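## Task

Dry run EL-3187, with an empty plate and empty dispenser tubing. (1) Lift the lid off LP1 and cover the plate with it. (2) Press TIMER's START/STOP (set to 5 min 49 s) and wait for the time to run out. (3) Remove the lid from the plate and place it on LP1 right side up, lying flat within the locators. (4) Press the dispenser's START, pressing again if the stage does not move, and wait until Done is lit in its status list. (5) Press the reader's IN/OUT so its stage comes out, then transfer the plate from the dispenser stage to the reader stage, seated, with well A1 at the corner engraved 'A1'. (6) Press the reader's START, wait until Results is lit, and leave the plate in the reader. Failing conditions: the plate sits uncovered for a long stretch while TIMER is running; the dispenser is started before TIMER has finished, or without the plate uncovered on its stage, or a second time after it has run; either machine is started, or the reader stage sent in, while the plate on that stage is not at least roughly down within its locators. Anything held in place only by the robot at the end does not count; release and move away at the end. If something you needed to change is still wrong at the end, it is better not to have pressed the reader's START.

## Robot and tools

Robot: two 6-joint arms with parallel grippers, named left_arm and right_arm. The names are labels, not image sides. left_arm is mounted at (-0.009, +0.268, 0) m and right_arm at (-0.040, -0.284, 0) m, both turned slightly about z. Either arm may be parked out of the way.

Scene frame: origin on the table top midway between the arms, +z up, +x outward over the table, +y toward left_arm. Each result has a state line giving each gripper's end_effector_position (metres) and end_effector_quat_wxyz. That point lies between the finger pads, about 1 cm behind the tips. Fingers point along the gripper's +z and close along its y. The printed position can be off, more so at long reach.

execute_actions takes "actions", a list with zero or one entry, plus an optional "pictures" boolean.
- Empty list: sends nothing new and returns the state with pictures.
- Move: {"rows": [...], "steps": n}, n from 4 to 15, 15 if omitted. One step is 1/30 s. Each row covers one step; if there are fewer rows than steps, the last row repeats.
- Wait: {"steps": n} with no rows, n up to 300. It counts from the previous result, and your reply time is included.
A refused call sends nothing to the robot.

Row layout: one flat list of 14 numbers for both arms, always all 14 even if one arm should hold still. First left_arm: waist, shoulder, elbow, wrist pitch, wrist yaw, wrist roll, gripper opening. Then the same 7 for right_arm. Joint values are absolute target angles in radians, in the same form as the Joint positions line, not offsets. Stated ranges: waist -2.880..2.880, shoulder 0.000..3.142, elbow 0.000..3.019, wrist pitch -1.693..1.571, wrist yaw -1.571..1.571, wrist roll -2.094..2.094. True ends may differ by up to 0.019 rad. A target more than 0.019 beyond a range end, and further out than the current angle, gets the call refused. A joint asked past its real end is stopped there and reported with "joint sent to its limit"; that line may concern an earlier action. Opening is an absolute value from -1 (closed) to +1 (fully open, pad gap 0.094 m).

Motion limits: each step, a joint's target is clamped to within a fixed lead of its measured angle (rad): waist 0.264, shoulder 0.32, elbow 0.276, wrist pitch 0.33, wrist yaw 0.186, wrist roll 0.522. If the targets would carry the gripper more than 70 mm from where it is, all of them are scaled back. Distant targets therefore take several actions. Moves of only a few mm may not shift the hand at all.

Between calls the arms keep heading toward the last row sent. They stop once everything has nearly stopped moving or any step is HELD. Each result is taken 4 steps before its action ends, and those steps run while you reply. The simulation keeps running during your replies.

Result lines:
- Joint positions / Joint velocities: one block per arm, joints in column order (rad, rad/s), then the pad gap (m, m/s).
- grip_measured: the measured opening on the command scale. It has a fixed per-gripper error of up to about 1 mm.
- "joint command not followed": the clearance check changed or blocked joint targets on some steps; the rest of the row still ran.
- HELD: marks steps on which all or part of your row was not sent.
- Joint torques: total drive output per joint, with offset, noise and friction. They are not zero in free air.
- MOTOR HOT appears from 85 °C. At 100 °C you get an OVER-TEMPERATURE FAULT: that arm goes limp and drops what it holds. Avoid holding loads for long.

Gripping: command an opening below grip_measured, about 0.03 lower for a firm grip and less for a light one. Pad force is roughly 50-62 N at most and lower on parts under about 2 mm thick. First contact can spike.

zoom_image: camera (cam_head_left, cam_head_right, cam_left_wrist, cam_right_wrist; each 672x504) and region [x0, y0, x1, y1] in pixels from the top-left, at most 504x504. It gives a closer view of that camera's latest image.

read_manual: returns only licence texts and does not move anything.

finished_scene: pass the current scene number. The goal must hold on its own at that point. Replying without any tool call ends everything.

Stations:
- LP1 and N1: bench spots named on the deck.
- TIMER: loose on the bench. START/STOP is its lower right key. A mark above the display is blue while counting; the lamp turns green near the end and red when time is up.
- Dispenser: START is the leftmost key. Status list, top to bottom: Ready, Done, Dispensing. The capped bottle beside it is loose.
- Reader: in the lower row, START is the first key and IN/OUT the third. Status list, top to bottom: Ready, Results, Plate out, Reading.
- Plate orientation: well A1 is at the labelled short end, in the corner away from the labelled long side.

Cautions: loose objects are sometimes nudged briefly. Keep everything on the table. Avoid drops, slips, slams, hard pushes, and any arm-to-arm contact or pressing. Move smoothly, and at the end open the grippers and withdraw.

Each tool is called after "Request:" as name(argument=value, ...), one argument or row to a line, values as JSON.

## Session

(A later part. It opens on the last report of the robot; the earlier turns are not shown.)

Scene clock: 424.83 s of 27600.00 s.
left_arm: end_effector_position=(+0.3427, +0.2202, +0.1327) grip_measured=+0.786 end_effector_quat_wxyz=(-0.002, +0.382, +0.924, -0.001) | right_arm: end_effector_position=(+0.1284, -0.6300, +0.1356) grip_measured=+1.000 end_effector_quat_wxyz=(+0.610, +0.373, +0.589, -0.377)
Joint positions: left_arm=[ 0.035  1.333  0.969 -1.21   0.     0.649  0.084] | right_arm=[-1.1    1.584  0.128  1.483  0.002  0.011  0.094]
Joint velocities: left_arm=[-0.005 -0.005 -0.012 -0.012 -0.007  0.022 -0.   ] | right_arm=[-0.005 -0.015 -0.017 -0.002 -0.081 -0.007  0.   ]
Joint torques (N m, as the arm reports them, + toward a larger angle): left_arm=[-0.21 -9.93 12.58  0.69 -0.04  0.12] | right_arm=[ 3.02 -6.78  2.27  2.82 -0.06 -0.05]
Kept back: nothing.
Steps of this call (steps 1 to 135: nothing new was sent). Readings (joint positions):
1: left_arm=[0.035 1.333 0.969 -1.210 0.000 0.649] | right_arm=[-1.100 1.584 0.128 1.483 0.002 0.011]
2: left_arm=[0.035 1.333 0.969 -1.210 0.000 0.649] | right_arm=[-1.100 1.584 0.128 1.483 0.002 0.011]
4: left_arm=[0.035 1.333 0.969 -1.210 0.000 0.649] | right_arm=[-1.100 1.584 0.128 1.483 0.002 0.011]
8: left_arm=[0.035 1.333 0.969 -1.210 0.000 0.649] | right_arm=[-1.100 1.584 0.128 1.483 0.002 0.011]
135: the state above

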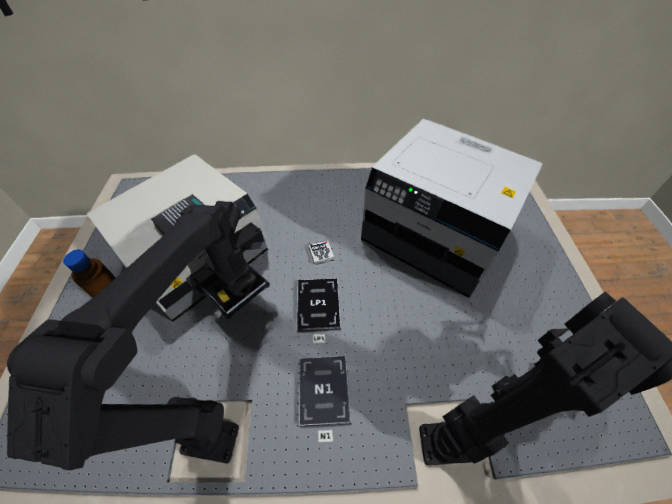

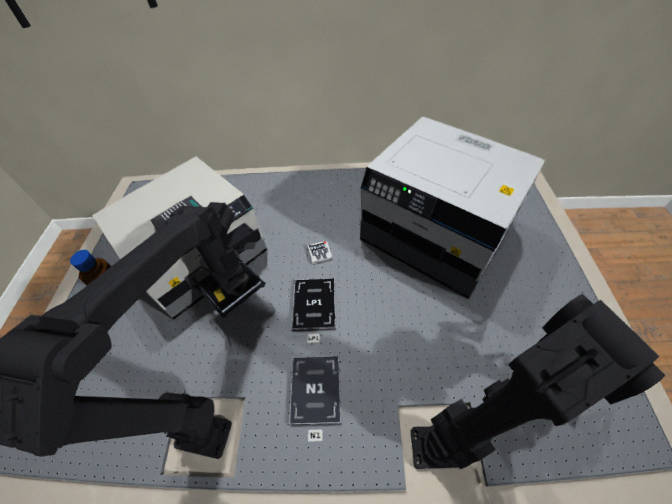

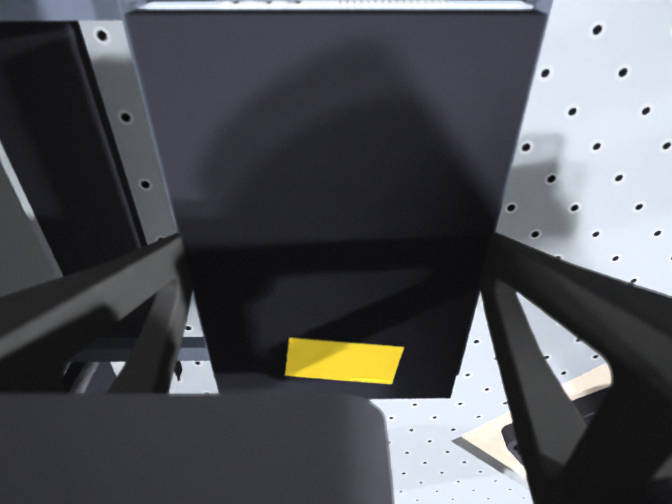

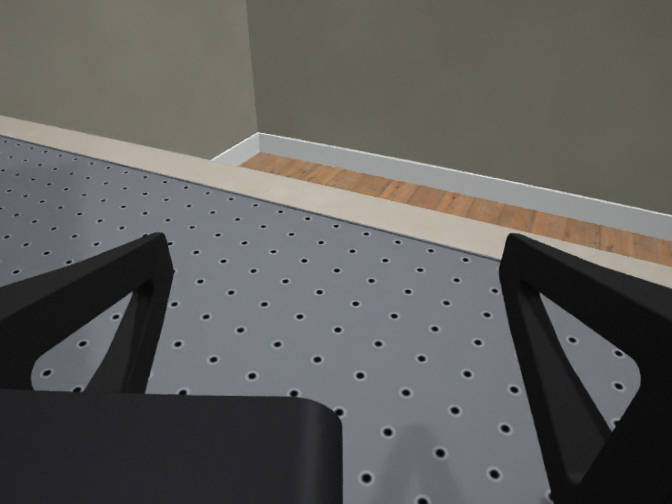

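Request:
execute_actions(
  actions=[
    {"rows": [[0.022,1.3172,1.006,-1.197,0,0.66,0.758,-1.1,1.6,0.12,1.5,0,0,1],[0.022,1.3148,1.007,-1.197,0,0.66,0.758,-1.1,1.6,0.12,1.5,0,0,1],[0.022,1.311,1.008,-1.197,0,0.66,0.758,-1.1,1.6,0.12,1.5,0,0,1],[0.022,1.3059,1.009,-1.197,0,0.66,0.758,-1.1,1.6,0.12,1.5,0,0,1],[0.022,1.2998,1.01,-1.197,0,0.66,0.758,-1.1,1.6,0.12,1.5,0,0,1],[0.022,1.2928,1.01,-1.197,0,0.66,0.758,-1.1,1.6,0.12,1.5,0,0,1],[0.022,1.2853,1.01,-1.197,0,0.66,0.758,-1.1,1.6,0.12,1.5,0,0,1],[0.022,1.2777,1.01,-1.197,0,0.66,0.758,-1.1,1.6,0.12,1.5,0,0,1],[0.022,1.2702,1.011,-1.197,0,0.66,0.758,-1.1,1.6,0.12,1.5,0,0,1],[0.022,1.2633,1.012,-1.197,0,0.658,0.758,-1.1,1.6,0.12,1.5,0,0,1],[0.022,1.2571,1.013,-1.197,0,0.6517,0.758,-1.1,1.6,0.12,1.5,0,0,1],[0.022,1.252,1.014,-1.197,0,0.6415,0.758,-1.1,1.6,0.12,1.5,0,0,1],[0.0206,1.2482,1.0153,-1.1965,0,0.6272,0.758,-1.1,1.6,0.12,1.5,0,0,1],[0.0165,1.2458,1.0164,-1.1951,0,0.6089,0.758,-1.1,1.6,0.12,1.5,0,0,1],[0.0096,1.245,1.0181,-1.1927,0,0.587,0.758,-1.1,1.6,0.12,1.5,0,0,1]], "steps": 15},
  ],
)

Request:
execute_actions(
  actions=[
    {"rows": [[0.0001,1.245,1.0204,-1.1894,0,0.5612,0.758,-1.1,1.6,0.12,1.5,0,0,1],[-0.012,1.245,1.0234,-1.1853,0,0.532,0.758,-1.1,1.6,0.12,1.5,0,0,1],[-0.0264,1.245,1.0269,-1.1803,0,0.4995,0.758,-1.1,1.6,0.12,1.5,0,0,1],[-0.0431,1.245,1.0311,-1.1745,0,0.4638,0.758,-1.1,1.6,0.12,1.5,0,0,1],[-0.0619,1.245,1.0357,-1.1681,0,0.4251,0.758,-1.1,1.6,0.12,1.5,0,0,1],[-0.0825,1.245,1.0408,-1.1609,0,0.3838,0.758,-1.1,1.6,0.12,1.5,0,0,1],[-0.1048,1.245,1.0463,-1.1533,0,0.34,0.758,-1.1,1.6,0.12,1.5,0,0,1],[-0.1284,1.245,1.0521,-1.1451,0,0.2942,0.758,-1.1,1.6,0.12,1.5,0,0,1],[-0.1532,1.2456,1.0582,-1.1365,0,0.2463,0.758,-1.1,1.6,0.12,1.5,0,0,1],[-0.1788,1.2473,1.0645,-1.1277,0,0.197,0.758,-1.1,1.6,0.12,1.5,0,0,1],[-0.205,1.2502,1.071,-1.1187,0,0.1464,0.758,-1.1,1.6,0.12,1.5,0,0,1],[-0.2315,1.2542,1.0775,-1.1095,0,0.0948,0.758,-1.1,1.6,0.12,1.5,0,0,1],[-0.258,1.2594,1.084,-1.1003,0,0.0425,0.758,-1.1,1.6,0.12,1.5,0,0,1],[-0.2842,1.2655,1.0905,-1.0913,0,-0.01,0.758,-1.1,1.6,0.12,1.5,0,0,1],[-0.3098,1.2728,1.0968,-1.0825,0,-0.0625,0.758,-1.1,1.6,0.12,1.5,0,0,1]], "steps": 15},
  ],
)

Request:
execute_actions(
  actions=[
    {"rows": [[-0.3346,1.281,1.1029,-1.0739,0,-0.1148,0.758,-1.1,1.6,0.12,1.5,0,0,1],[-0.3583,1.2902,1.1088,-1.0658,0,-0.1664,0.758,-1.1,1.6,0.12,1.5,0,0,1],[-0.3805,1.3002,1.1142,-1.0581,0,-0.217,0.758,-1.1,1.6,0.12,1.5,0,0,1],[-0.4011,1.3111,1.1193,-1.0509,0,-0.2663,0.758,-1.1,1.6,0.12,1.5,0,0,1],[-0.4199,1.3227,1.124,-1.0445,0,-0.3142,0.758,-1.1,1.6,0.12,1.5,0,0,1],[-0.4366,1.335,1.1281,-1.0387,0,-0.36,0.758,-1.1,1.6,0.12,1.5,0,0,1],[-0.451,1.3479,1.1316,-1.0337,0,-0.4038,0.758,-1.1,1.6,0.12,1.5,0,0,1],[-0.4631,1.3614,1.1346,-1.0296,0,-0.4451,0.758,-1.1,1.6,0.12,1.5,0,0,1],[-0.4726,1.3753,1.1369,-1.0263,0,-0.4838,0.758,-1.1,1.6,0.12,1.5,0,0,1],[-0.4795,1.3895,1.1386,-1.0239,0,-0.5195,0.758,-1.1,1.6,0.12,1.5,0,0,1],[-0.4836,1.404,1.1397,-1.0225,0,-0.552,0.758,-1.1,1.6,0.12,1.5,0,0,1],[-0.485,1.4187,1.14,-1.022,0,-0.5812,0.758,-1.1,1.6,0.12,1.5,0,0,1],[-0.485,1.4335,1.14,-1.022,0,-0.607,0.758,-1.1,1.6,0.12,1.5,0,0,1],[-0.485,1.4483,1.14,-1.022,0,-0.6289,0.758,-1.1,1.6,0.12,1.5,0,0,1],[-0.485,1.463,1.14,-1.022,0,-0.6472,0.758,-1.1,1.6,0.12,1.5,0,0,1]], "steps": 15},
  ],
)

Request:
execute_actions(
  actions=[
    {"rows": [[-0.485,1.4775,1.137,-1.022,0,-0.6615,0.758,-1.1,1.6,0.12,1.5,0,0,1],[-0.485,1.4917,1.134,-1.022,0,-0.6717,0.758,-1.1,1.6,0.12,1.5,0,0,1],[-0.485,1.5056,1.131,-1.022,0,-0.678,0.758,-1.1,1.6,0.12,1.5,0,0,1],[-0.485,1.5191,1.128,-1.022,0,-0.68,0.758,-1.1,1.6,0.12,1.5,0,0,1],[-0.485,1.532,1.125,-1.022,0,-0.68,0.758,-1.1,1.6,0.12,1.5,0,0,1],[-0.485,1.5443,1.122,-1.022,0,-0.68,0.758,-1.1,1.6,0.12,1.5,0,0,1],[-0.485,1.5559,1.119,-1.022,0,-0.68,0.758,-1.1,1.6,0.12,1.5,0,0,1],[-0.485,1.5668,1.116,-1.022,0,-0.68,0.758,-1.1,1.6,0.12,1.5,0,0,1],[-0.485,1.5768,1.113,-1.022,0,-0.68,0.758,-1.1,1.6,0.12,1.5,0,0,1],[-0.485,1.586,1.11,-1.022,0,-0.68,0.758,-1.1,1.6,0.12,1.5,0,0,1],[-0.485,1.5942,1.107,-1.022,0,-0.68,0.758,-1.1,1.6,0.12,1.5,0,0,1],[-0.485,1.6015,1.104,-1.022,0,-0.68,0.758,-1.1,1.6,0.12,1.5,0,0,1],[-0.485,1.6076,1.101,-1.022,0,-0.68,0.758,-1.1,1.6,0.12,1.5,0,0,1],[-0.485,1.6128,1.098,-1.022,0,-0.68,0.758,-1.1,1.6,0.12,1.5,0,0,1],[-0.485,1.6168,1.096,-1.022,0,-0.68,0.758,-1.1,1.6,0.12,1.5,0,0,1]], "steps": 15},
  ],
)

Request:
execute_actions(
  actions=[
    {"rows": [[-0.485,1.6197,1.095,-1.022,0,-0.68,0.758,-1.1,1.6,0.12,1.5,0,0,1],[-0.485,1.6214,1.095,-1.022,0,-0.68,0.758,-1.1,1.6,0.12,1.5,0,0,1],[-0.485,1.622,1.095,-1.022,0,-0.68,0.758,-1.1,1.6,0.12,1.5,0,0,1]], "steps": 13},
  ],
  pictures=true,
)

Scene clock: 426.57 s of 27600.00 s.
left_arm: end_effector_position=(+0.3424, +0.2202, +0.1444) grip_measured=+0.786 end_effector_quat_wxyz=(+0.015, +0.382, +0.924, +0.004) | right_arm: end_effector_position=(+0.1284, -0.6300, +0.1356) grip_measured=+1.000 end_effector_quat_wxyz=(+0.610, +0.373, +0.589, -0.377)
Joint positions: left_arm=[ 0.035  1.298  0.969 -1.21   0.     0.649  0.084] | right_arm=[-1.1    1.584  0.128  1.483  0.002  0.011  0.094]
Joint velocities: left_arm=[-0.005 -0.269  0.002 -0.007  0.037  0.095 -0.001] | right_arm=[-0.005 -0.015 -0.007 -0.002  0.051  0.007  0.   ]
Joint torques (N m, as the arm reports them, + toward a larger angle): left_arm=[ -0.2  -10.07  13.55   0.66  -0.04   0.06] | right_arm=[ 3.05 -6.64  2.26  2.79 -0.06 -0.05]
Steps of this call (steps 1 to 41: nothing new was sent; steps 42 to 52: the first 11 steps of this action). Readings (joint positions):
42: left_arm=[0.035 1.333 0.969 -1.210 0.000 0.649] | right_arm=[-1.100 1.584 0.128 1.483 0.002 0.011]
43: left_arm=[0.035 1.333 0.969 -1.210 0.000 0.649] | right_arm=[-1.100 1.584 0.128 1.483 0.002 0.011]
45: left_arm=[0.035 1.332 0.969 -1.210 0.000 0.649] | right_arm=[-1.100 1.584 0.128 1.483 0.002 0.011]
49: left_arm=[0.035 1.321 0.969 -1.210 0.000 0.649] | right_arm=[-1.100 1.584 0.128 1.483 0.002 0.011]
52: the state above

Scene clock: 427.07 s of 27600.00 s.
left_arm: end_effector_position=(+0.3490, +0.1516, +0.1708) grip_measured=+0.786 end_effector_quat_wxyz=(+0.080, +0.317, +0.945, +0.001) | right_arm: end_effector_position=(+0.1284, -0.6300, +0.1356) grip_measured=+1.000 end_effector_quat_wxyz=(+0.610, +0.373, +0.589, -0.377)
Joint positions: left_arm=[-0.145  1.253  0.994 -1.152  0.     0.332  0.084] | right_arm=[-1.1    1.584  0.128  1.483  0.002  0.011  0.094]
Joint velocities: left_arm=[-0.796 -0.005  0.212  0.256 -0.022 -1.209  0.001] | right_arm=[ 0.005  0.005  0.007  0.007 -0.051 -0.051  0.   ]
Joint torques (N m, as the arm reports them, + toward a larger angle): left_arm=[ 0.45 -8.64 15.68  1.17 -0.04 -0.01] | right_arm=[ 3.07 -6.79  2.29  2.8  -0.06 -0.05]
Steps of this call (steps 1 to 4: the last 4 steps of your previous action; steps 5 to 15: the first 11 steps of this action). Readings (joint positions):
5: left_arm=[0.030 1.258 0.969 -1.209 0.000 0.623] | right_arm=[-1.100 1.584 0.128 1.483 0.002 0.011]
6: left_arm=[0.025 1.255 0.969 -1.207 0.000 0.608] | right_arm=[-1.100 1.584 0.128 1.483 0.002 0.011]
8: left_arm=[0.006 1.253 0.969 -1.200 0.000 0.568] | right_arm=[-1.100 1.584 0.128 1.483 0.002 0.011]
12: left_arm=[-0.068 1.253 0.976 -1.176 0.000 0.449] | right_arm=[-1.100 1.584 0.128 1.483 0.002 0.011]
15: the state above

Scene clock: 427.57 s of 27600.00 s.
left_arm: end_effector_position=(+0.3419, +0.0058, +0.1718) grip_measured=+0.786 end_effector_quat_wxyz=(+0.109, +0.135, +0.983, -0.060) | right_arm: end_effector_position=(+0.1284, -0.6300, +0.1356) grip_measured=+1.000 end_effector_quat_wxyz=(+0.610, +0.373, +0.589, -0.377)
Joint positions: left_arm=[-0.472  1.363  1.084 -1.043  0.    -0.369  0.084] | right_arm=[-1.1    1.584  0.128  1.483  0.002  0.011  0.094]
Joint velocities: left_arm=[-0.249  0.454  0.007  0.095 -0.007 -1.165 -0.   ] | right_arm=[ 0.005 -0.015  0.002 -0.002  0.037  0.007  0.   ]
Joint torques (N m, as the arm reports them, + toward a larger angle): left_arm=[ 0.43 -9.15 14.86  1.24 -0.12 -0.07] | right_arm=[ 3.17 -6.77  2.28  2.81 -0.06 -0.05]
Steps of this call (steps 1 to 4: the last 4 steps of your previous action; steps 5 to 15: the first 11 steps of this action). Readings (joint positions):
5: left_arm=[-0.282 1.256 1.033 -1.107 0.000 0.100] | right_arm=[-1.100 1.584 0.128 1.483 0.002 0.011]
6: left_arm=[-0.308 1.260 1.041 -1.098 0.000 0.051] | right_arm=[-1.100 1.584 0.128 1.483 0.002 0.011]
8: left_arm=[-0.357 1.273 1.056 -1.082 0.000 -0.048] | right_arm=[-1.100 1.584 0.128 1.483 0.002 0.011]
12: left_arm=[-0.436 1.318 1.078 -1.055 0.000 -0.240] | right_arm=[-1.100 1.584 0.128 1.483 0.002 0.011]
15: the state above

Scene clock: 428.07 s of 27600.00 s.
left_arm: end_effector_position=(+0.3394, +0.0010, +0.0836) grip_measured=+0.787 end_effector_quat_wxyz=(+0.017, -0.000, +1.000, -0.013) | right_arm: end_effector_position=(+0.1284, -0.6300, +0.1356) grip_measured=+1.000 end_effector_quat_wxyz=(+0.610, +0.373, +0.589, -0.377)
Joint positions: left_arm=[-0.484  1.575  1.085 -1.037  0.    -0.654  0.084] | right_arm=[-1.1    1.584  0.128  1.483  0.002  0.011  0.094]
Joint velocities: left_arm=[-0.005  0.259 -0.007 -0.007 -0.066 -0.066  0.001] | right_arm=[-0.024  0.005 -0.012  0.017  0.066 -0.007  0.   ]
Joint torques (N m, as the arm reports them, + toward a larger angle): left_arm=[  0.96 -12.41  10.93   0.95  -0.15  -0.07] | right_arm=[ 3.11 -6.73  2.27  2.8  -0.06 -0.04]
Steps of this call (steps 1 to 4: the last 4 steps of your previous action; steps 5 to 15: the first 11 steps of this action). Readings (joint positions):
5: left_arm=[-0.484 1.444 1.085 -1.039 0.000 -0.537] | right_arm=[-1.100 1.584 0.128 1.483 0.002 0.011]
6: left_arm=[-0.484 1.460 1.085 -1.039 0.000 -0.562] | right_arm=[-1.100 1.584 0.128 1.483 0.002 0.011]
8: left_arm=[-0.484 1.490 1.085 -1.039 0.000 -0.600] | right_arm=[-1.100 1.584 0.128 1.483 0.002 0.011]
12: left_arm=[-0.484 1.543 1.085 -1.038 0.000 -0.641] | right_arm=[-1.100 1.584 0.128 1.483 0.002 0.011]
15: the state above

Scene clock: 428.50 s of 27600.00 s.
left_arm: end_effector_position=(+0.3376, +0.0024, +0.0654) grip_measured=+0.787 end_effector_quat_wxyz=(+0.000, -0.007, +1.000, -0.000) | right_arm: end_effector_position=(+0.1284, -0.6300, +0.1356) grip_measured=+1.000 end_effector_quat_wxyz=(+0.610, +0.373, +0.589, -0.377)
Joint positions: left_arm=[-0.484  1.618  1.085 -1.036  0.    -0.668  0.084] | right_arm=[-1.1    1.584  0.128  1.483  0.002  0.011  0.094]
Joint velocities: left_arm=[-0.005 -0.005 -0.007 -0.022 -0.037 -0.037  0.   ] | right_arm=[ 0.005 -0.015  0.002 -0.002 -0.022 -0.007  0.   ]
Joint torques (N m, as the arm reports them, + toward a larger angle): left_arm=[  0.84 -12.37   9.43   0.79  -0.16  -0.07] | right_arm=[ 3.1  -6.78  2.25  2.8  -0.06 -0.04]
Steps of this call (steps 1 to 4: the last 4 steps of your previous action; steps 5 to 13: the first 9 steps of this action). Readings (joint positions):
5: left_arm=[-0.484 1.610 1.085 -1.037 0.000 -0.664] | right_arm=[-1.100 1.584 0.128 1.483 0.002 0.011]
6: left_arm=[-0.484 1.614 1.085 -1.037 0.000 -0.665] | right_arm=[-1.100 1.584 0.128 1.483 0.002 0.011]
8: left_arm=[-0.484 1.618 1.085 -1.037 0.000 -0.666] | right_arm=[-1.100 1.584 0.128 1.483 0.002 0.011]
12: left_arm=[-0.484 1.618 1.085 -1.036 0.000 -0.668] | right_arm=[-1.100 1.584 0.128 1.483 0.002 0.011]
13: the state above

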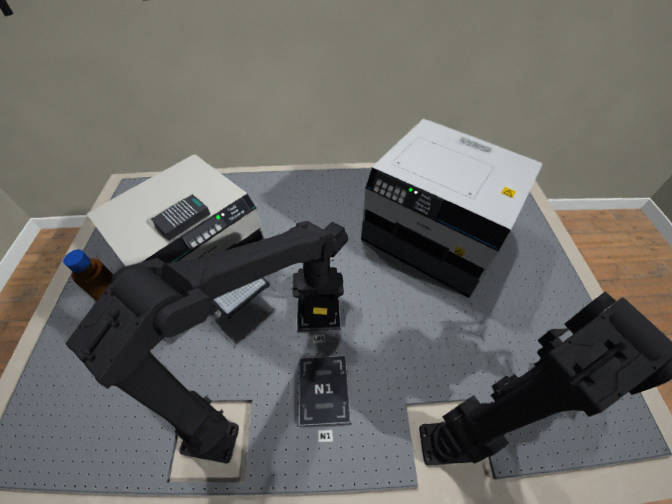

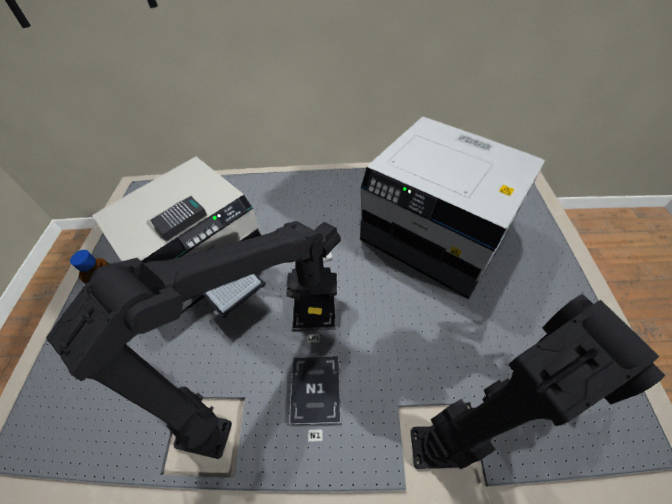

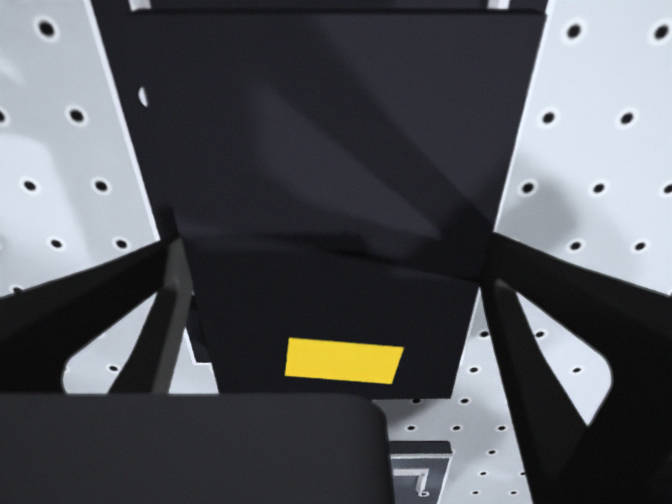

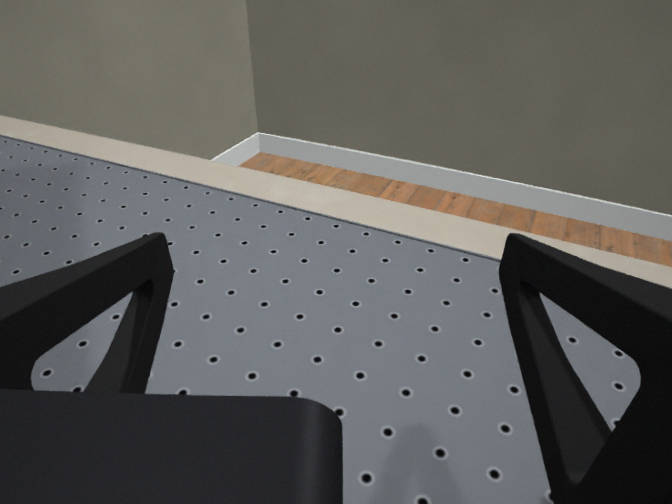

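Request:
execute_actions(
  actions=[
    {"rows": [[-0.481,1.624,1.092,-1.021,0,-0.68,0.758,-1.1,1.6,0.12,1.5,0,0,1],[-0.477,1.626,1.089,-1.0195,0,-0.68,0.758,-1.1,1.6,0.12,1.5,0,0,1],[-0.474,1.628,1.0865,-1.0175,0,-0.68,0.758,-1.1,1.6,0.12,1.5,0,0,1],[-0.472,1.6295,1.0845,-1.015,0,-0.68,0.758,-1.1,1.6,0.12,1.5,0,0,1],[-0.4705,1.631,1.083,-1.0122,0,-0.68,0.758,-1.1,1.6,0.12,1.5,0,0,1],[-0.4695,1.6323,1.0815,-1.0094,0,-0.68,0.758,-1.1,1.6,0.12,1.5,0,0,1],[-0.4685,1.6336,1.08,-1.0066,0,-0.68,0.758,-1.1,1.6,0.12,1.5,0,0,1],[-0.4675,1.6349,1.0785,-1.0038,0,-0.68,0.758,-1.1,1.6,0.12,1.5,0,0,1],[-0.4665,1.6362,1.077,-1.001,0,-0.68,0.758,-1.1,1.6,0.12,1.5,0,0,1],[-0.4655,1.6375,1.0755,-0.9982,0,-0.68,0.758,-1.1,1.6,0.12,1.5,0,0,1],[-0.4647,1.6387,1.074,-0.9954,0,-0.68,0.758,-1.1,1.6,0.12,1.5,0,0,1],[-0.464,1.6398,1.0725,-0.9928,0,-0.68,0.758,-1.1,1.6,0.12,1.5,0,0,1],[-0.4634,1.6407,1.0712,-0.9903,0,-0.68,0.758,-1.1,1.6,0.12,1.5,0,0,1],[-0.463,1.6415,1.07,-0.9882,0,-0.68,0.758,-1.1,1.6,0.12,1.5,0,0,1],[-0.463,1.642,1.069,-0.9866,0,-0.68,0.758,-1.1,1.6,0.12,1.5,0,0,1]], "steps": 15},
  ],
)

Request:
execute_actions(
  actions=[
    {"steps": 12},
  ],
  pictures=true,
)

Scene clock: 429.53 s of 27600.00 s.
left_arm: end_effector_position=(+0.3392, +0.0028, +0.0608) grip_measured=+0.787 end_effector_quat_wxyz=(+0.004, -0.009, +1.000, -0.003) | right_arm: end_effector_position=(+0.1284, -0.6300, +0.1356) grip_measured=+1.000 end_effector_quat_wxyz=(+0.610, +0.373, +0.589, -0.377)
Joint positions: left_arm=[-0.481  1.622  1.076 -1.015  0.    -0.669  0.084] | right_arm=[-1.1    1.584  0.128  1.483  0.002  0.011  0.094]
Joint velocities: left_arm=[ 0.015  0.034 -0.046  0.1   -0.022 -0.095 -0.001] | right_arm=[ 0.005 -0.005  0.007 -0.007  0.11   0.022  0.   ]
Joint torques (N m, as the arm reports them, + toward a larger angle): left_arm=[  2.15 -11.78   8.77   0.73  -0.14  -0.07] | right_arm=[ 3.16 -6.7   2.25  2.82 -0.06 -0.04]
Steps of this call (steps 1 to 4: the last 4 steps of your previous action; steps 5 to 15: the robot went on to your last target; steps 16 to 20: nothing new was sent; steps 21 to 31: the first 11 steps of this action). Readings (joint positions):
21: left_arm=[-0.484 1.618 1.085 -1.036 0.000 -0.669] | right_arm=[-1.100 1.584 0.128 1.483 0.002 0.011]
22: left_arm=[-0.484 1.618 1.085 -1.036 0.000 -0.669] | right_arm=[-1.100 1.584 0.128 1.483 0.002 0.011]
24: left_arm=[-0.484 1.618 1.085 -1.033 0.000 -0.669] | right_arm=[-1.100 1.584 0.128 1.483 0.002 0.011]
28: left_arm=[-0.483 1.619 1.081 -1.023 0.000 -0.669] | right_arm=[-1.100 1.584 0.128 1.483 0.002 0.011]
31: the state above

Scene clock: 429.93 s of 27600.00 s.
left_arm: end_effector_position=(+0.3393, +0.0061, +0.0528) grip_measured=+0.787 end_effector_quat_wxyz=(+0.001, -0.012, +1.000, -0.001) | right_arm: end_effector_position=(+0.1284, -0.6300, +0.1356) grip_measured=+1.000 end_effector_quat_wxyz=(+0.610, +0.373, +0.589, -0.377)
Joint positions: left_arm=[-0.475  1.634  1.066 -1.001  0.    -0.669  0.084] | right_arm=[-1.1    1.584  0.128  1.483  0.002  0.011  0.094]
Joint velocities: left_arm=[-0.015 -0.005  0.022  0.012  0.037 -0.066  0.001] | right_arm=[-0.015  0.005 -0.002 -0.002  0.066  0.066  0.   ]
Joint torques (N m, as the arm reports them, + toward a larger angle): left_arm=[  1.91 -12.48   8.61   0.8   -0.14  -0.07] | right_arm=[ 3.15 -6.74  2.28  2.82 -0.06 -0.04]
Kept back: nothing.
Steps of this call (steps 1 to 4: the last 4 steps of your previous action; steps 5 to 12: the robot went on to your last target). Readings (joint positions):
1: left_arm=[-0.480 1.624 1.074 -1.012 0.000 -0.669] | right_arm=[-1.100 1.584 0.128 1.483 0.002 0.011]
2: left_arm=[-0.479 1.626 1.072 -1.010 0.000 -0.669] | right_arm=[-1.100 1.584 0.128 1.483 0.002 0.011]
4: left_arm=[-0.476 1.629 1.069 -1.005 0.000 -0.669] | right_arm=[-1.100 1.584 0.128 1.483 0.002 0.011]
8: left_arm=[-0.475 1.634 1.066 -1.002 0.000 -0.669] | right_arm=[-1.100 1.584 0.128 1.483 0.002 0.011]
12: the state above

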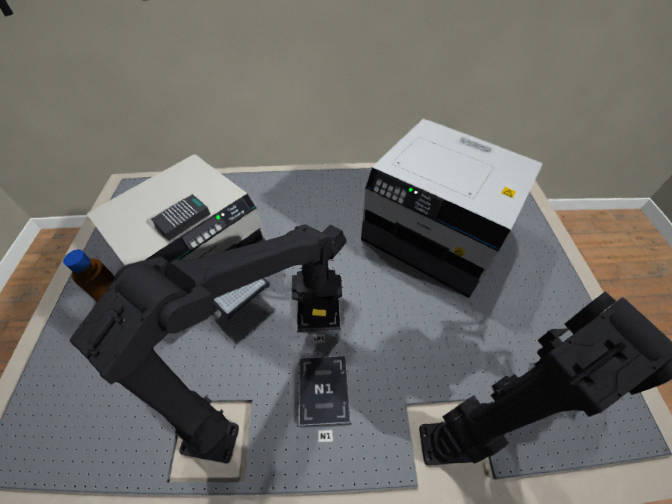

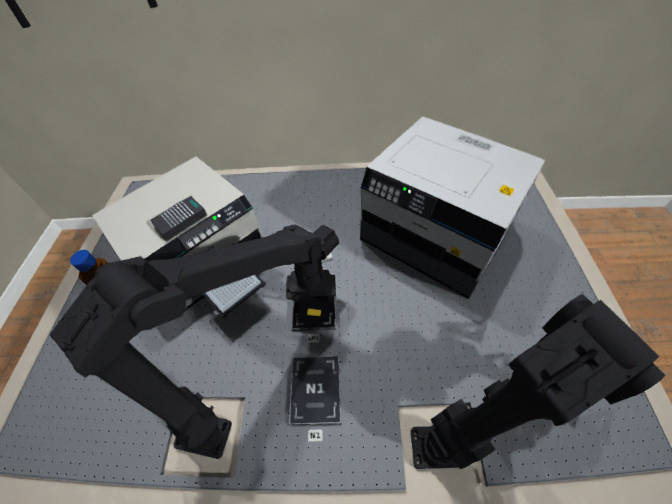

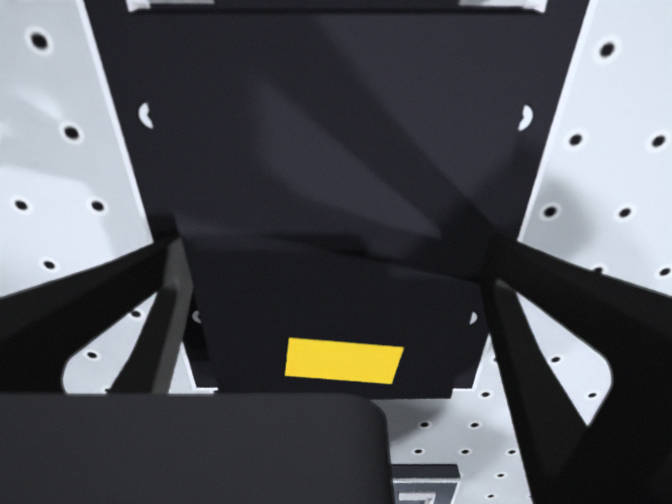

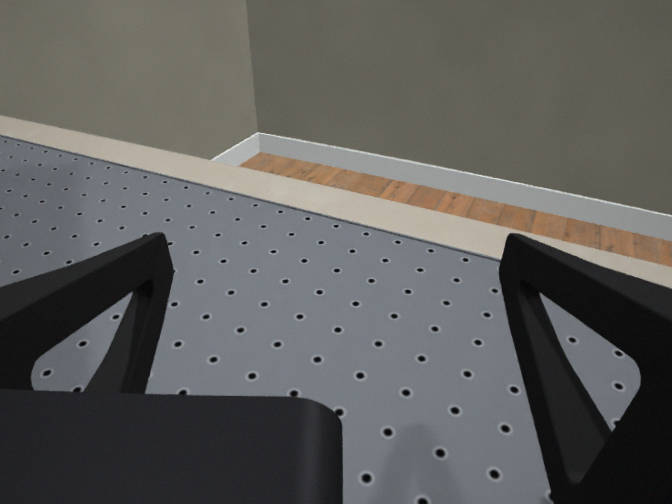

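Request:
zoom_image(
  camera="cam_left_wrist",
  region=[100, 0, 260, 60],
)

Request:
zoom_image(
  camera="cam_left_wrist",
  region=[420, 0, 580, 60],
)

Region (100, 0, 260, 60) of cam_left_wrist's 672x504 image, scaled by 3.150, with more detail than that image has; it fills the top 189 rows of this view, and the rest is white.

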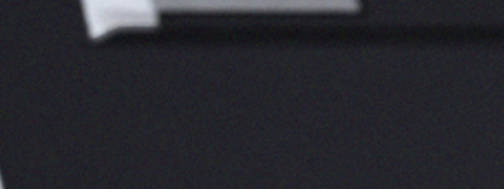

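Region (420, 0, 580, 60) of cam_left_wrist's 672x504 image, scaled by 3.150, with more detail than that image has; it fills the top 189 rows of this view, and the rest is white.

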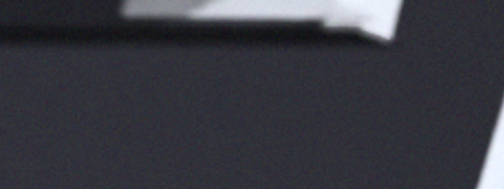

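Request:
execute_actions(
  actions=[
    {"rows": [[-0.463,1.644,1.067,-0.9866,0,-0.68,0.758,-1.1,1.6,0.12,1.5,0,0,1],[-0.463,1.6455,1.0655,-0.9866,0,-0.68,0.758,-1.1,1.6,0.12,1.5,0,0,1],[-0.463,1.6465,1.0648,-0.9858,0,-0.68,0.758,-1.1,1.6,0.12,1.5,0,0,1],[-0.463,1.6473,1.0643,-0.9845,0,-0.68,0.758,-1.1,1.6,0.12,1.5,0,0,1],[-0.463,1.648,1.0639,-0.983,0,-0.68,0.758,-1.1,1.6,0.12,1.5,0,0,1],[-0.463,1.6485,1.0636,-0.9815,0,-0.68,0.758,-1.1,1.6,0.12,1.5,0,0,1],[-0.463,1.649,1.0635,-0.98,0,-0.68,0.758,-1.1,1.6,0.12,1.5,0,0,1],[-0.463,1.649,1.0635,-0.9785,0,-0.68,0.758,-1.1,1.6,0.12,1.5,0,0,1],[-0.463,1.649,1.0635,-0.977,0,-0.68,0.758,-1.1,1.6,0.12,1.5,0,0,1],[-0.463,1.649,1.0635,-0.976,0,-0.68,0.758,-1.1,1.6,0.12,1.5,0,0,1]], "steps": 15},
  ],
)

Request:
execute_actions(
  actions=[
    {"steps": 8},
  ],
  pictures=true,
)

Request:
zoom_image(
  camera="cam_left_wrist",
  region=[90, 0, 250, 60],
)

Request:
zoom_image(
  camera="cam_left_wrist",
  region=[425, 0, 585, 60],
)

Scene clock: 431.67 s of 27600.00 s.
left_arm: end_effector_position=(+0.3397, +0.0058, +0.0503) grip_measured=+0.787 end_effector_quat_wxyz=(+0.002, -0.012, +1.000, -0.001) | right_arm: end_effector_position=(+0.1284, -0.6300, +0.1356) grip_measured=+1.000 end_effector_quat_wxyz=(+0.610, +0.373, +0.589, -0.377)
Joint positions: left_arm=[-0.475  1.637  1.062 -0.992  0.    -0.669  0.084] | right_arm=[-1.1    1.584  0.128  1.483  0.002  0.011  0.094]
Joint velocities: left_arm=[-0.005  0.015 -0.022  0.007 -0.037 -0.007 -0.001] | right_arm=[ 0.005  0.005  0.022 -0.012 -0.022 -0.022  0.   ]
Joint torques (N m, as the arm reports them, + toward a larger angle): left_arm=[  1.73 -11.27   8.51   0.81  -0.15  -0.07] | right_arm=[ 3.1  -6.75  2.27  2.8  -0.06 -0.04]
Steps of this call (steps 1 to 30: the robot went on to your last target; steps 31 to 41: nothing new was sent; steps 42 to 52: the first 11 steps of this action). Readings (joint positions):
42: left_arm=[-0.475 1.634 1.066 -1.001 0.000 -0.669] | right_arm=[-1.100 1.584 0.128 1.483 0.002 0.011]
43: left_arm=[-0.475 1.634 1.066 -1.001 0.000 -0.669] | right_arm=[-1.100 1.584 0.128 1.483 0.002 0.011]
45: left_arm=[-0.475 1.634 1.066 -1.001 0.000 -0.669] | right_arm=[-1.100 1.584 0.128 1.483 0.002 0.011]
49: left_arm=[-0.475 1.636 1.065 -0.995 0.000 -0.669] | right_arm=[-1.100 1.584 0.128 1.483 0.002 0.011]
52: the state above

Scene clock: 431.93 s of 27600.00 s.
left_arm: end_effector_position=(+0.3394, +0.0060, +0.0495) grip_measured=+0.787 end_effector_quat_wxyz=(+0.001, -0.012, +1.000, -0.001) | right_arm: end_effector_position=(+0.1284, -0.6300, +0.1356) grip_measured=+1.000 end_effector_quat_wxyz=(+0.610, +0.373, +0.589, -0.377)
Joint positions: left_arm=[-0.475  1.638  1.061 -0.99   0.    -0.669  0.084] | right_arm=[-1.1    1.584  0.128  1.483  0.002  0.011  0.094]
Joint velocities: left_arm=[-0.005 -0.015 -0.002  0.002  0.007  0.022 -0.001] | right_arm=[-0.005 -0.005 -0.012  0.002  0.081 -0.022  0.   ]
Joint torques (N m, as the arm reports them, + toward a larger angle): left_arm=[  1.63 -11.73   8.62   0.76  -0.15  -0.07] | right_arm=[ 3.19 -6.8   2.26  2.79 -0.06 -0.05]
Kept back: nothing.
Steps of this call (steps 1 to 4: the last 4 steps of your previous action; steps 5 to 8: the robot went on to your last target). Readings (joint positions):
1: left_arm=[-0.475 1.637 1.062 -0.991 0.000 -0.669] | right_arm=[-1.100 1.584 0.128 1.483 0.002 0.011]
2: left_arm=[-0.475 1.638 1.061 -0.991 0.000 -0.669] | right_arm=[-1.100 1.584 0.128 1.483 0.002 0.011]
4: left_arm=[-0.475 1.638 1.061 -0.991 0.000 -0.669] | right_arm=[-1.100 1.584 0.128 1.483 0.002 0.011]
8: the state above

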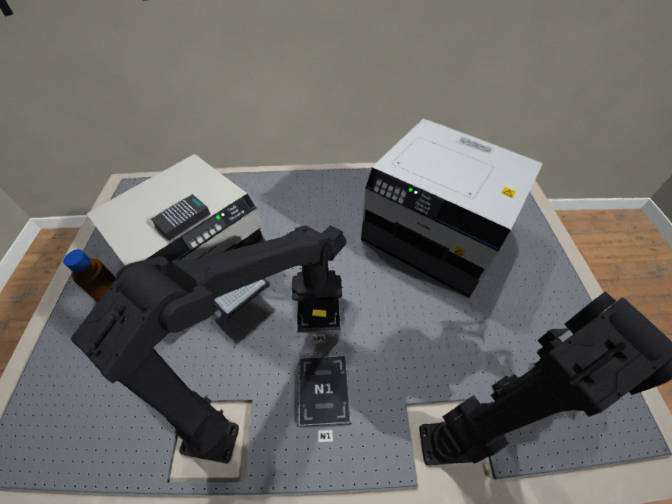

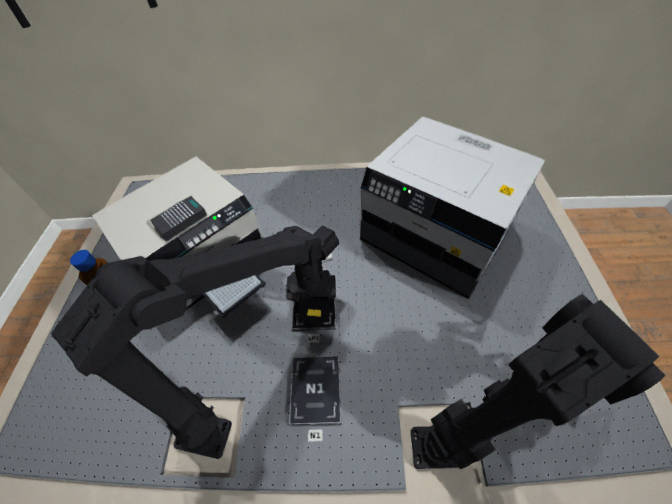

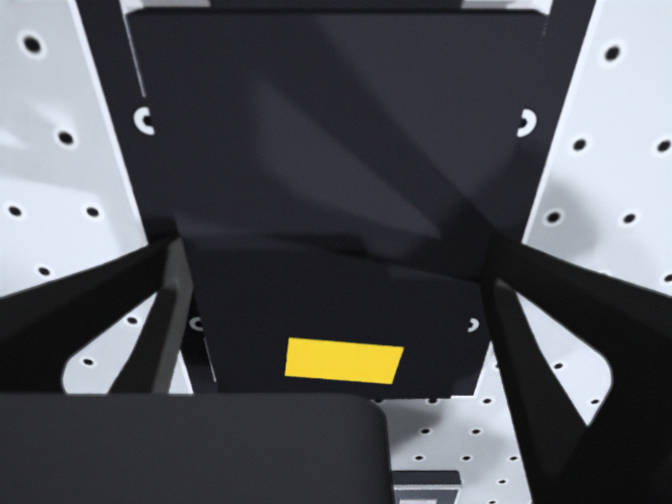

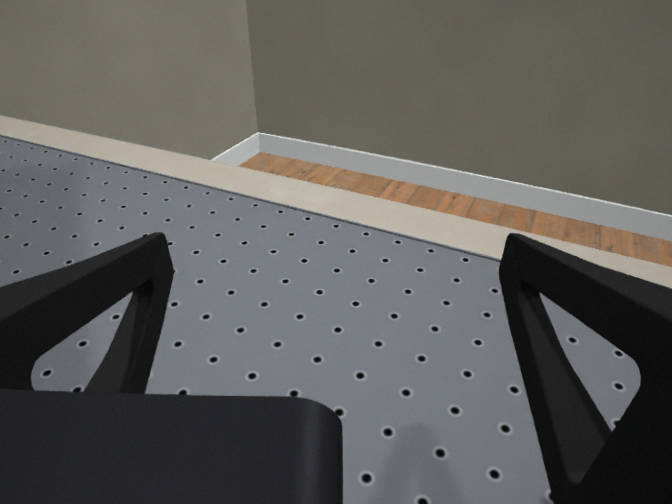

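Region (90, 0, 250, 60) of cam_left_wrist's 672x504 image, scaled by 3.150, with more detail than that image has; it fills the top 189 rows of this view, and the rest is white.

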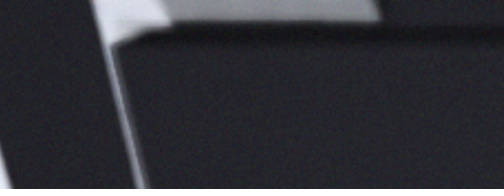

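Region (425, 0, 585, 60) of cam_left_wrist's 672x504 image, scaled by 3.150, with more detail than that image has; it fills the top 189 rows of this view, and the rest is white.

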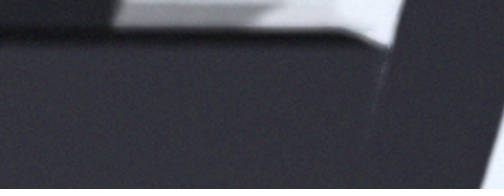

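Request:
execute_actions(
  actions=[],
)

Scene clock: 432.70 s of 27600.00 s.
left_arm: end_effector_position=(+0.3394, +0.0060, +0.0495) grip_measured=+0.787 end_effector_quat_wxyz=(+0.001, -0.012, +1.000, -0.001) | right_arm: end_effector_position=(+0.1284, -0.6300, +0.1356) grip_measured=+1.000 end_effector_quat_wxyz=(+0.610, +0.373, +0.589, -0.377)
Joint positions: left_arm=[-0.475  1.638  1.061 -0.99   0.    -0.669  0.084] | right_arm=[-1.1    1.584  0.128  1.483  0.002  0.011  0.094]
Joint velocities: left_arm=[-0.005  0.005 -0.012 -0.007 -0.051 -0.007  0.   ] | right_arm=[-0.005  0.005 -0.012  0.002 -0.007  0.022  0.   ]
Joint torques (N m, as the arm reports them, + toward a larger angle): left_arm=[  1.65 -11.85   8.53   0.77  -0.15  -0.07] | right_arm=[ 3.13 -6.74  2.29  2.8  -0.06 -0.05]
Kept back: nothing.
Steps of this call (steps 1 to 15: the robot went on to your last target; steps 16 to 23: nothing new was sent). Readings (joint positions):
1: left_arm=[-0.475 1.638 1.061 -0.990 0.000 -0.669] | right_arm=[-1.100 1.584 0.128 1.483 0.002 0.011]
2: left_arm=[-0.475 1.638 1.061 -0.990 0.000 -0.669] | right_arm=[-1.100 1.584 0.128 1.483 0.002 0.011]
4: left_arm=[-0.475 1.638 1.061 -0.990 0.000 -0.669] | right_arm=[-1.100 1.584 0.128 1.483 0.002 0.011]
8: left_arm=[-0.475 1.638 1.061 -0.990 0.000 -0.669] | right_arm=[-1.100 1.584 0.128 1.483 0.002 0.011]
23: the state above
All arms were judged still, so your last target was given up. Only a new action makes them travel on or press farther. Fingers that are still opening or closing keep moving.

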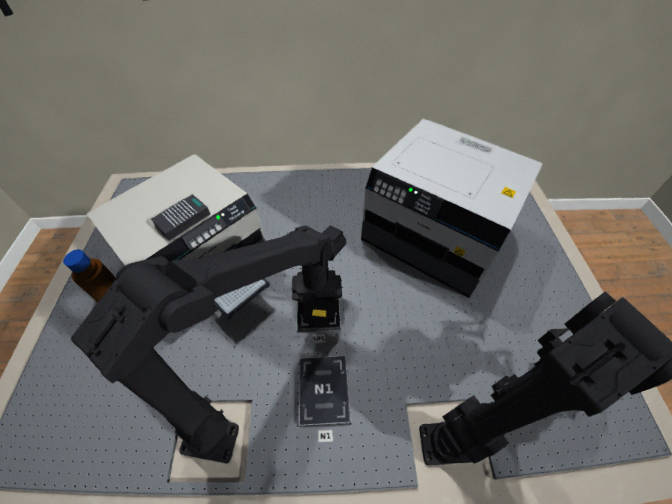

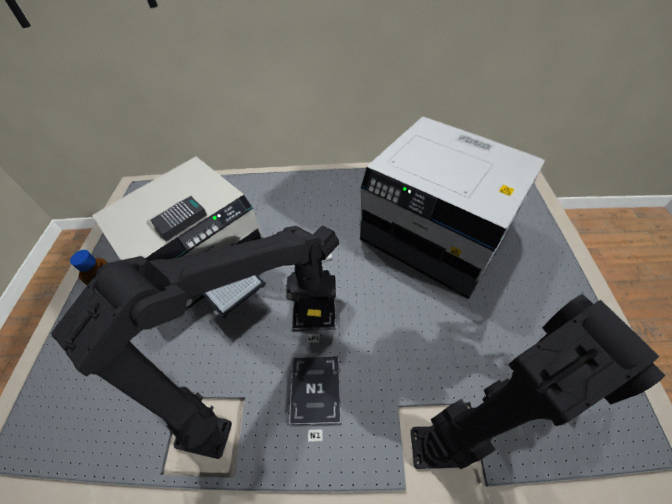

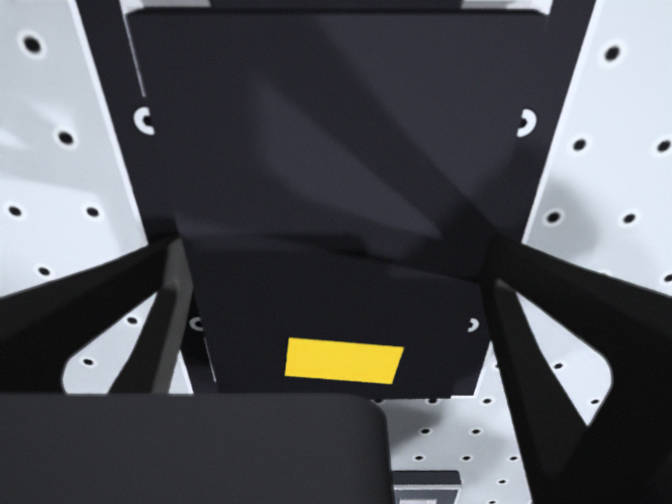

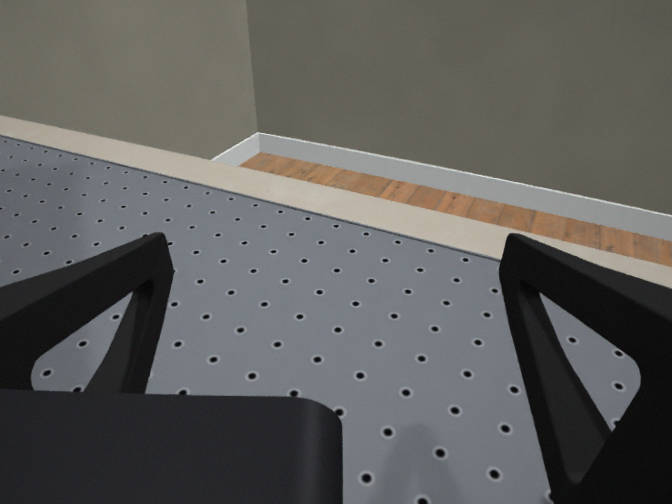

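Request:
execute_actions(
  actions=[
    {"rows":[[-0.463,1.649,1.0628,-0.976,0,-0.68,0.758,-1.1,1.6,0.12,1.5,0,0,1],[-0.463,1.649,1.0621,-0.976,0,-0.68,0.758,-1.1,1.6,0.12,1.5,0,0,1],[-0.463,1.649,1.0614,-0.976,0,-0.68,0.758,-1.1,1.6,0.12,1.5,0,0,1],[-0.463,1.649,1.0607,-0.976,0,-0.68,0.758,-1.1,1.6,0.12,1.5,0,0,1],[-0.463,1.649,1.060,-0.976,0,-0.68,0.758,-1.1,1.6,0.12,1.5,0,0,1],[-0.463,1.649,1.0595,-0.976,0,-0.68,0.758,-1.1,1.6,0.12,1.5,0,0,1],[-0.463,1.649,1.059,-0.976,0,-0.68,0.758,-1.1,1.6,0.12,1.5,0,0,1]],"steps":15},
  ],
)

Request:
execute_actions(
  actions=[
    {"steps":8},
  ],
)

Scene clock: 433.63 s of 27600.00 s.
left_arm: end_effector_position=(+0.3394, +0.0060, +0.0495) grip_measured=+0.787 end_effector_quat_wxyz=(+0.001, -0.012, +1.000, -0.001) | right_arm: end_effector_position=(+0.1284, -0.6300, +0.1356) grip_measured=+1.000 end_effector_quat_wxyz=(+0.610, +0.373, +0.589, -0.377)
Joint positions: left_arm=[-0.475  1.638  1.061 -0.99   0.    -0.669  0.084] | right_arm=[-1.1    1.584  0.128  1.483  0.002  0.011  0.094]
Joint velocities: left_arm=[-0.015 -0.005 -0.022  0.012 -0.095  0.022 -0.   ] | right_arm=[-0.005 -0.005 -0.017  0.007 -0.095  0.022  0.   ]
Joint torques (N m, as the arm reports them, + toward a larger angle): left_arm=[  1.56 -11.85   8.16   0.81  -0.14  -0.06] | right_arm=[ 3.12 -6.75  2.27  2.81 -0.06 -0.04]
Steps of this call (steps 1 to 17: nothing new was sent; steps 18 to 28: the first 11 steps of this action). Readings (joint positions):
18: left_arm=[-0.475 1.638 1.061 -0.990 0.000 -0.669] | right_arm=[-1.100 1.584 0.128 1.483 0.002 0.011]
19: left_arm=[-0.475 1.638 1.061 -0.990 0.000 -0.669] | right_arm=[-1.100 1.584 0.128 1.483 0.002 0.011]
21: left_arm=[-0.475 1.638 1.061 -0.990 0.000 -0.669] | right_arm=[-1.100 1.584 0.128 1.483 0.002 0.011]
25: left_arm=[-0.475 1.638 1.061 -0.990 0.000 -0.669] | right_arm=[-1.100 1.584 0.128 1.483 0.002 0.011]
28: the state above

Scene clock: 433.90 s of 27600.00 s.
left_arm: end_effector_position=(+0.3394, +0.0060, +0.0495) grip_measured=+0.787 end_effector_quat_wxyz=(+0.001, -0.012, +1.000, -0.001) | right_arm: end_effector_position=(+0.1284, -0.6300, +0.1356) grip_measured=+1.000 end_effector_quat_wxyz=(+0.610, +0.373, +0.589, -0.377)
Joint positions: left_arm=[-0.475  1.638  1.061 -0.99   0.    -0.669  0.084] | right_arm=[-1.1    1.584  0.128  1.483  0.002  0.011  0.094]
Joint velocities: left_arm=[-0.005 -0.015  0.017  0.002  0.066 -0.022 -0.001] | right_arm=[-0.015 -0.005  0.002 -0.012  0.037 -0.051  0.   ]
Joint torques (N m, as the arm reports them, + toward a larger angle): left_arm=[  1.78 -11.83   8.2    0.81  -0.15  -0.06] | right_arm=[ 3.18 -6.82  2.27  2.81 -0.05 -0.05]
Kept back: nothing.
Steps of this call (steps 1 to 4: the last 4 steps of your previous action; steps 5 to 8: the robot went on to your last target). Readings (joint positions):
1: left_arm=[-0.475 1.638 1.061 -0.990 0.000 -0.669] | right_arm=[-1.100 1.584 0.128 1.483 0.002 0.011]
2: left_arm=[-0.475 1.638 1.061 -0.990 0.000 -0.669] | right_arm=[-1.100 1.584 0.128 1.483 0.002 0.011]
4: left_arm=[-0.475 1.638 1.061 -0.990 0.000 -0.669] | right_arm=[-1.100 1.584 0.128 1.483 0.002 0.011]
8: the state above

Request:
execute_actions(
  actions=[
    {"rows":[[-0.463,1.649,1.0585,-0.976,0,-0.68,0.758,-1.1,1.6,0.12,1.5,0,0,1],[-0.463,1.649,1.058,-0.976,0,-0.68,0.758,-1.1,1.6,0.12,1.5,0,0,1],[-0.463,1.649,1.0575,-0.976,0,-0.68,0.758,-1.1,1.6,0.12,1.5,0,0,1],[-0.463,1.649,1.057,-0.976,0,-0.68,0.758,-1.1,1.6,0.12,1.5,0,0,1]],"steps":12},
  ],
)

Request:
execute_actions(
  actions=[
    {"steps":8},
  ],
)

Scene clock: 434.37 s of 27600.00 s.
left_arm: end_effector_position=(+0.3371, +0.0078, +0.0473) grip_measured=+0.787 end_effector_quat_wxyz=(-0.001, -0.012, +1.000, +0.001) | right_arm: end_effector_position=(+0.1284, -0.6300, +0.1356) grip_measured=+1.000 end_effector_quat_wxyz=(+0.610, +0.373, +0.589, -0.377)
Joint positions: left_arm=[-0.475  1.638  1.054 -0.99   0.    -0.669  0.084] | right_arm=[-1.1    1.584  0.128  1.483  0.002  0.011  0.094]
Joint velocities: left_arm=[-0.005 -0.005  0.027 -0.012 -0.022 -0.022 -0.001] | right_arm=[-0.024 -0.005 -0.002  0.002 -0.066 -0.007  0.   ]
Joint torques (N m, as the arm reports them, + toward a larger angle): left_arm=[  1.69 -11.86   8.6    0.73  -0.15  -0.08] | right_arm=[ 3.1  -6.77  2.25  2.79 -0.06 -0.05]
Steps of this call (steps 1 to 6: the robot went on to your last target; steps 7 to 14: the first 8 steps of this action). Readings (joint positions):
7: left_arm=[-0.475 1.638 1.061 -0.990 0.000 -0.669] | right_arm=[-1.100 1.584 0.128 1.483 0.002 0.011]
8: left_arm=[-0.475 1.638 1.060 -0.990 0.000 -0.669] | right_arm=[-1.100 1.584 0.128 1.483 0.002 0.011]
10: left_arm=[-0.475 1.638 1.057 -0.990 0.000 -0.669] | right_arm=[-1.100 1.584 0.128 1.483 0.002 0.011]
14: the state above

Scene clock: 434.63 s of 27600.00 s.
left_arm: end_effector_position=(+0.3371, +0.0078, +0.0473) grip_measured=+0.787 end_effector_quat_wxyz=(-0.001, -0.012, +1.000, +0.001) | right_arm: end_effector_position=(+0.1284, -0.6300, +0.1356) grip_measured=+1.000 end_effector_quat_wxyz=(+0.610, +0.373, +0.589, -0.377)
Joint positions: left_arm=[-0.475  1.638  1.054 -0.99   0.    -0.669  0.084] | right_arm=[-1.1    1.584  0.128  1.483  0.002  0.011  0.094]
Joint velocities: left_arm=[-0.005 -0.005  0.017 -0.007 -0.022  0.007 -0.   ] | right_arm=[-0.005 -0.005 -0.002 -0.007  0.007  0.066  0.   ]
Joint torques (N m, as the arm reports them, + toward a larger angle): left_arm=[  1.55 -11.79   8.59   0.82  -0.16  -0.06] | right_arm=[ 3.12 -6.74  2.28  2.81 -0.06 -0.05]
Kept back: nothing.
Steps of this call (steps 1 to 4: the last 4 steps of your previous action; steps 5 to 8: the robot went on to your last target). Readings (joint positions):
1: left_arm=[-0.475 1.638 1.054 -0.990 0.000 -0.669] | right_arm=[-1.100 1.584 0.128 1.483 0.002 0.011]
2: left_arm=[-0.475 1.638 1.054 -0.990 0.000 -0.669] | right_arm=[-1.100 1.584 0.128 1.483 0.002 0.011]
4: left_arm=[-0.475 1.638 1.054 -0.990 0.000 -0.669] | right_arm=[-1.100 1.584 0.128 1.483 0.002 0.011]
8: the state above


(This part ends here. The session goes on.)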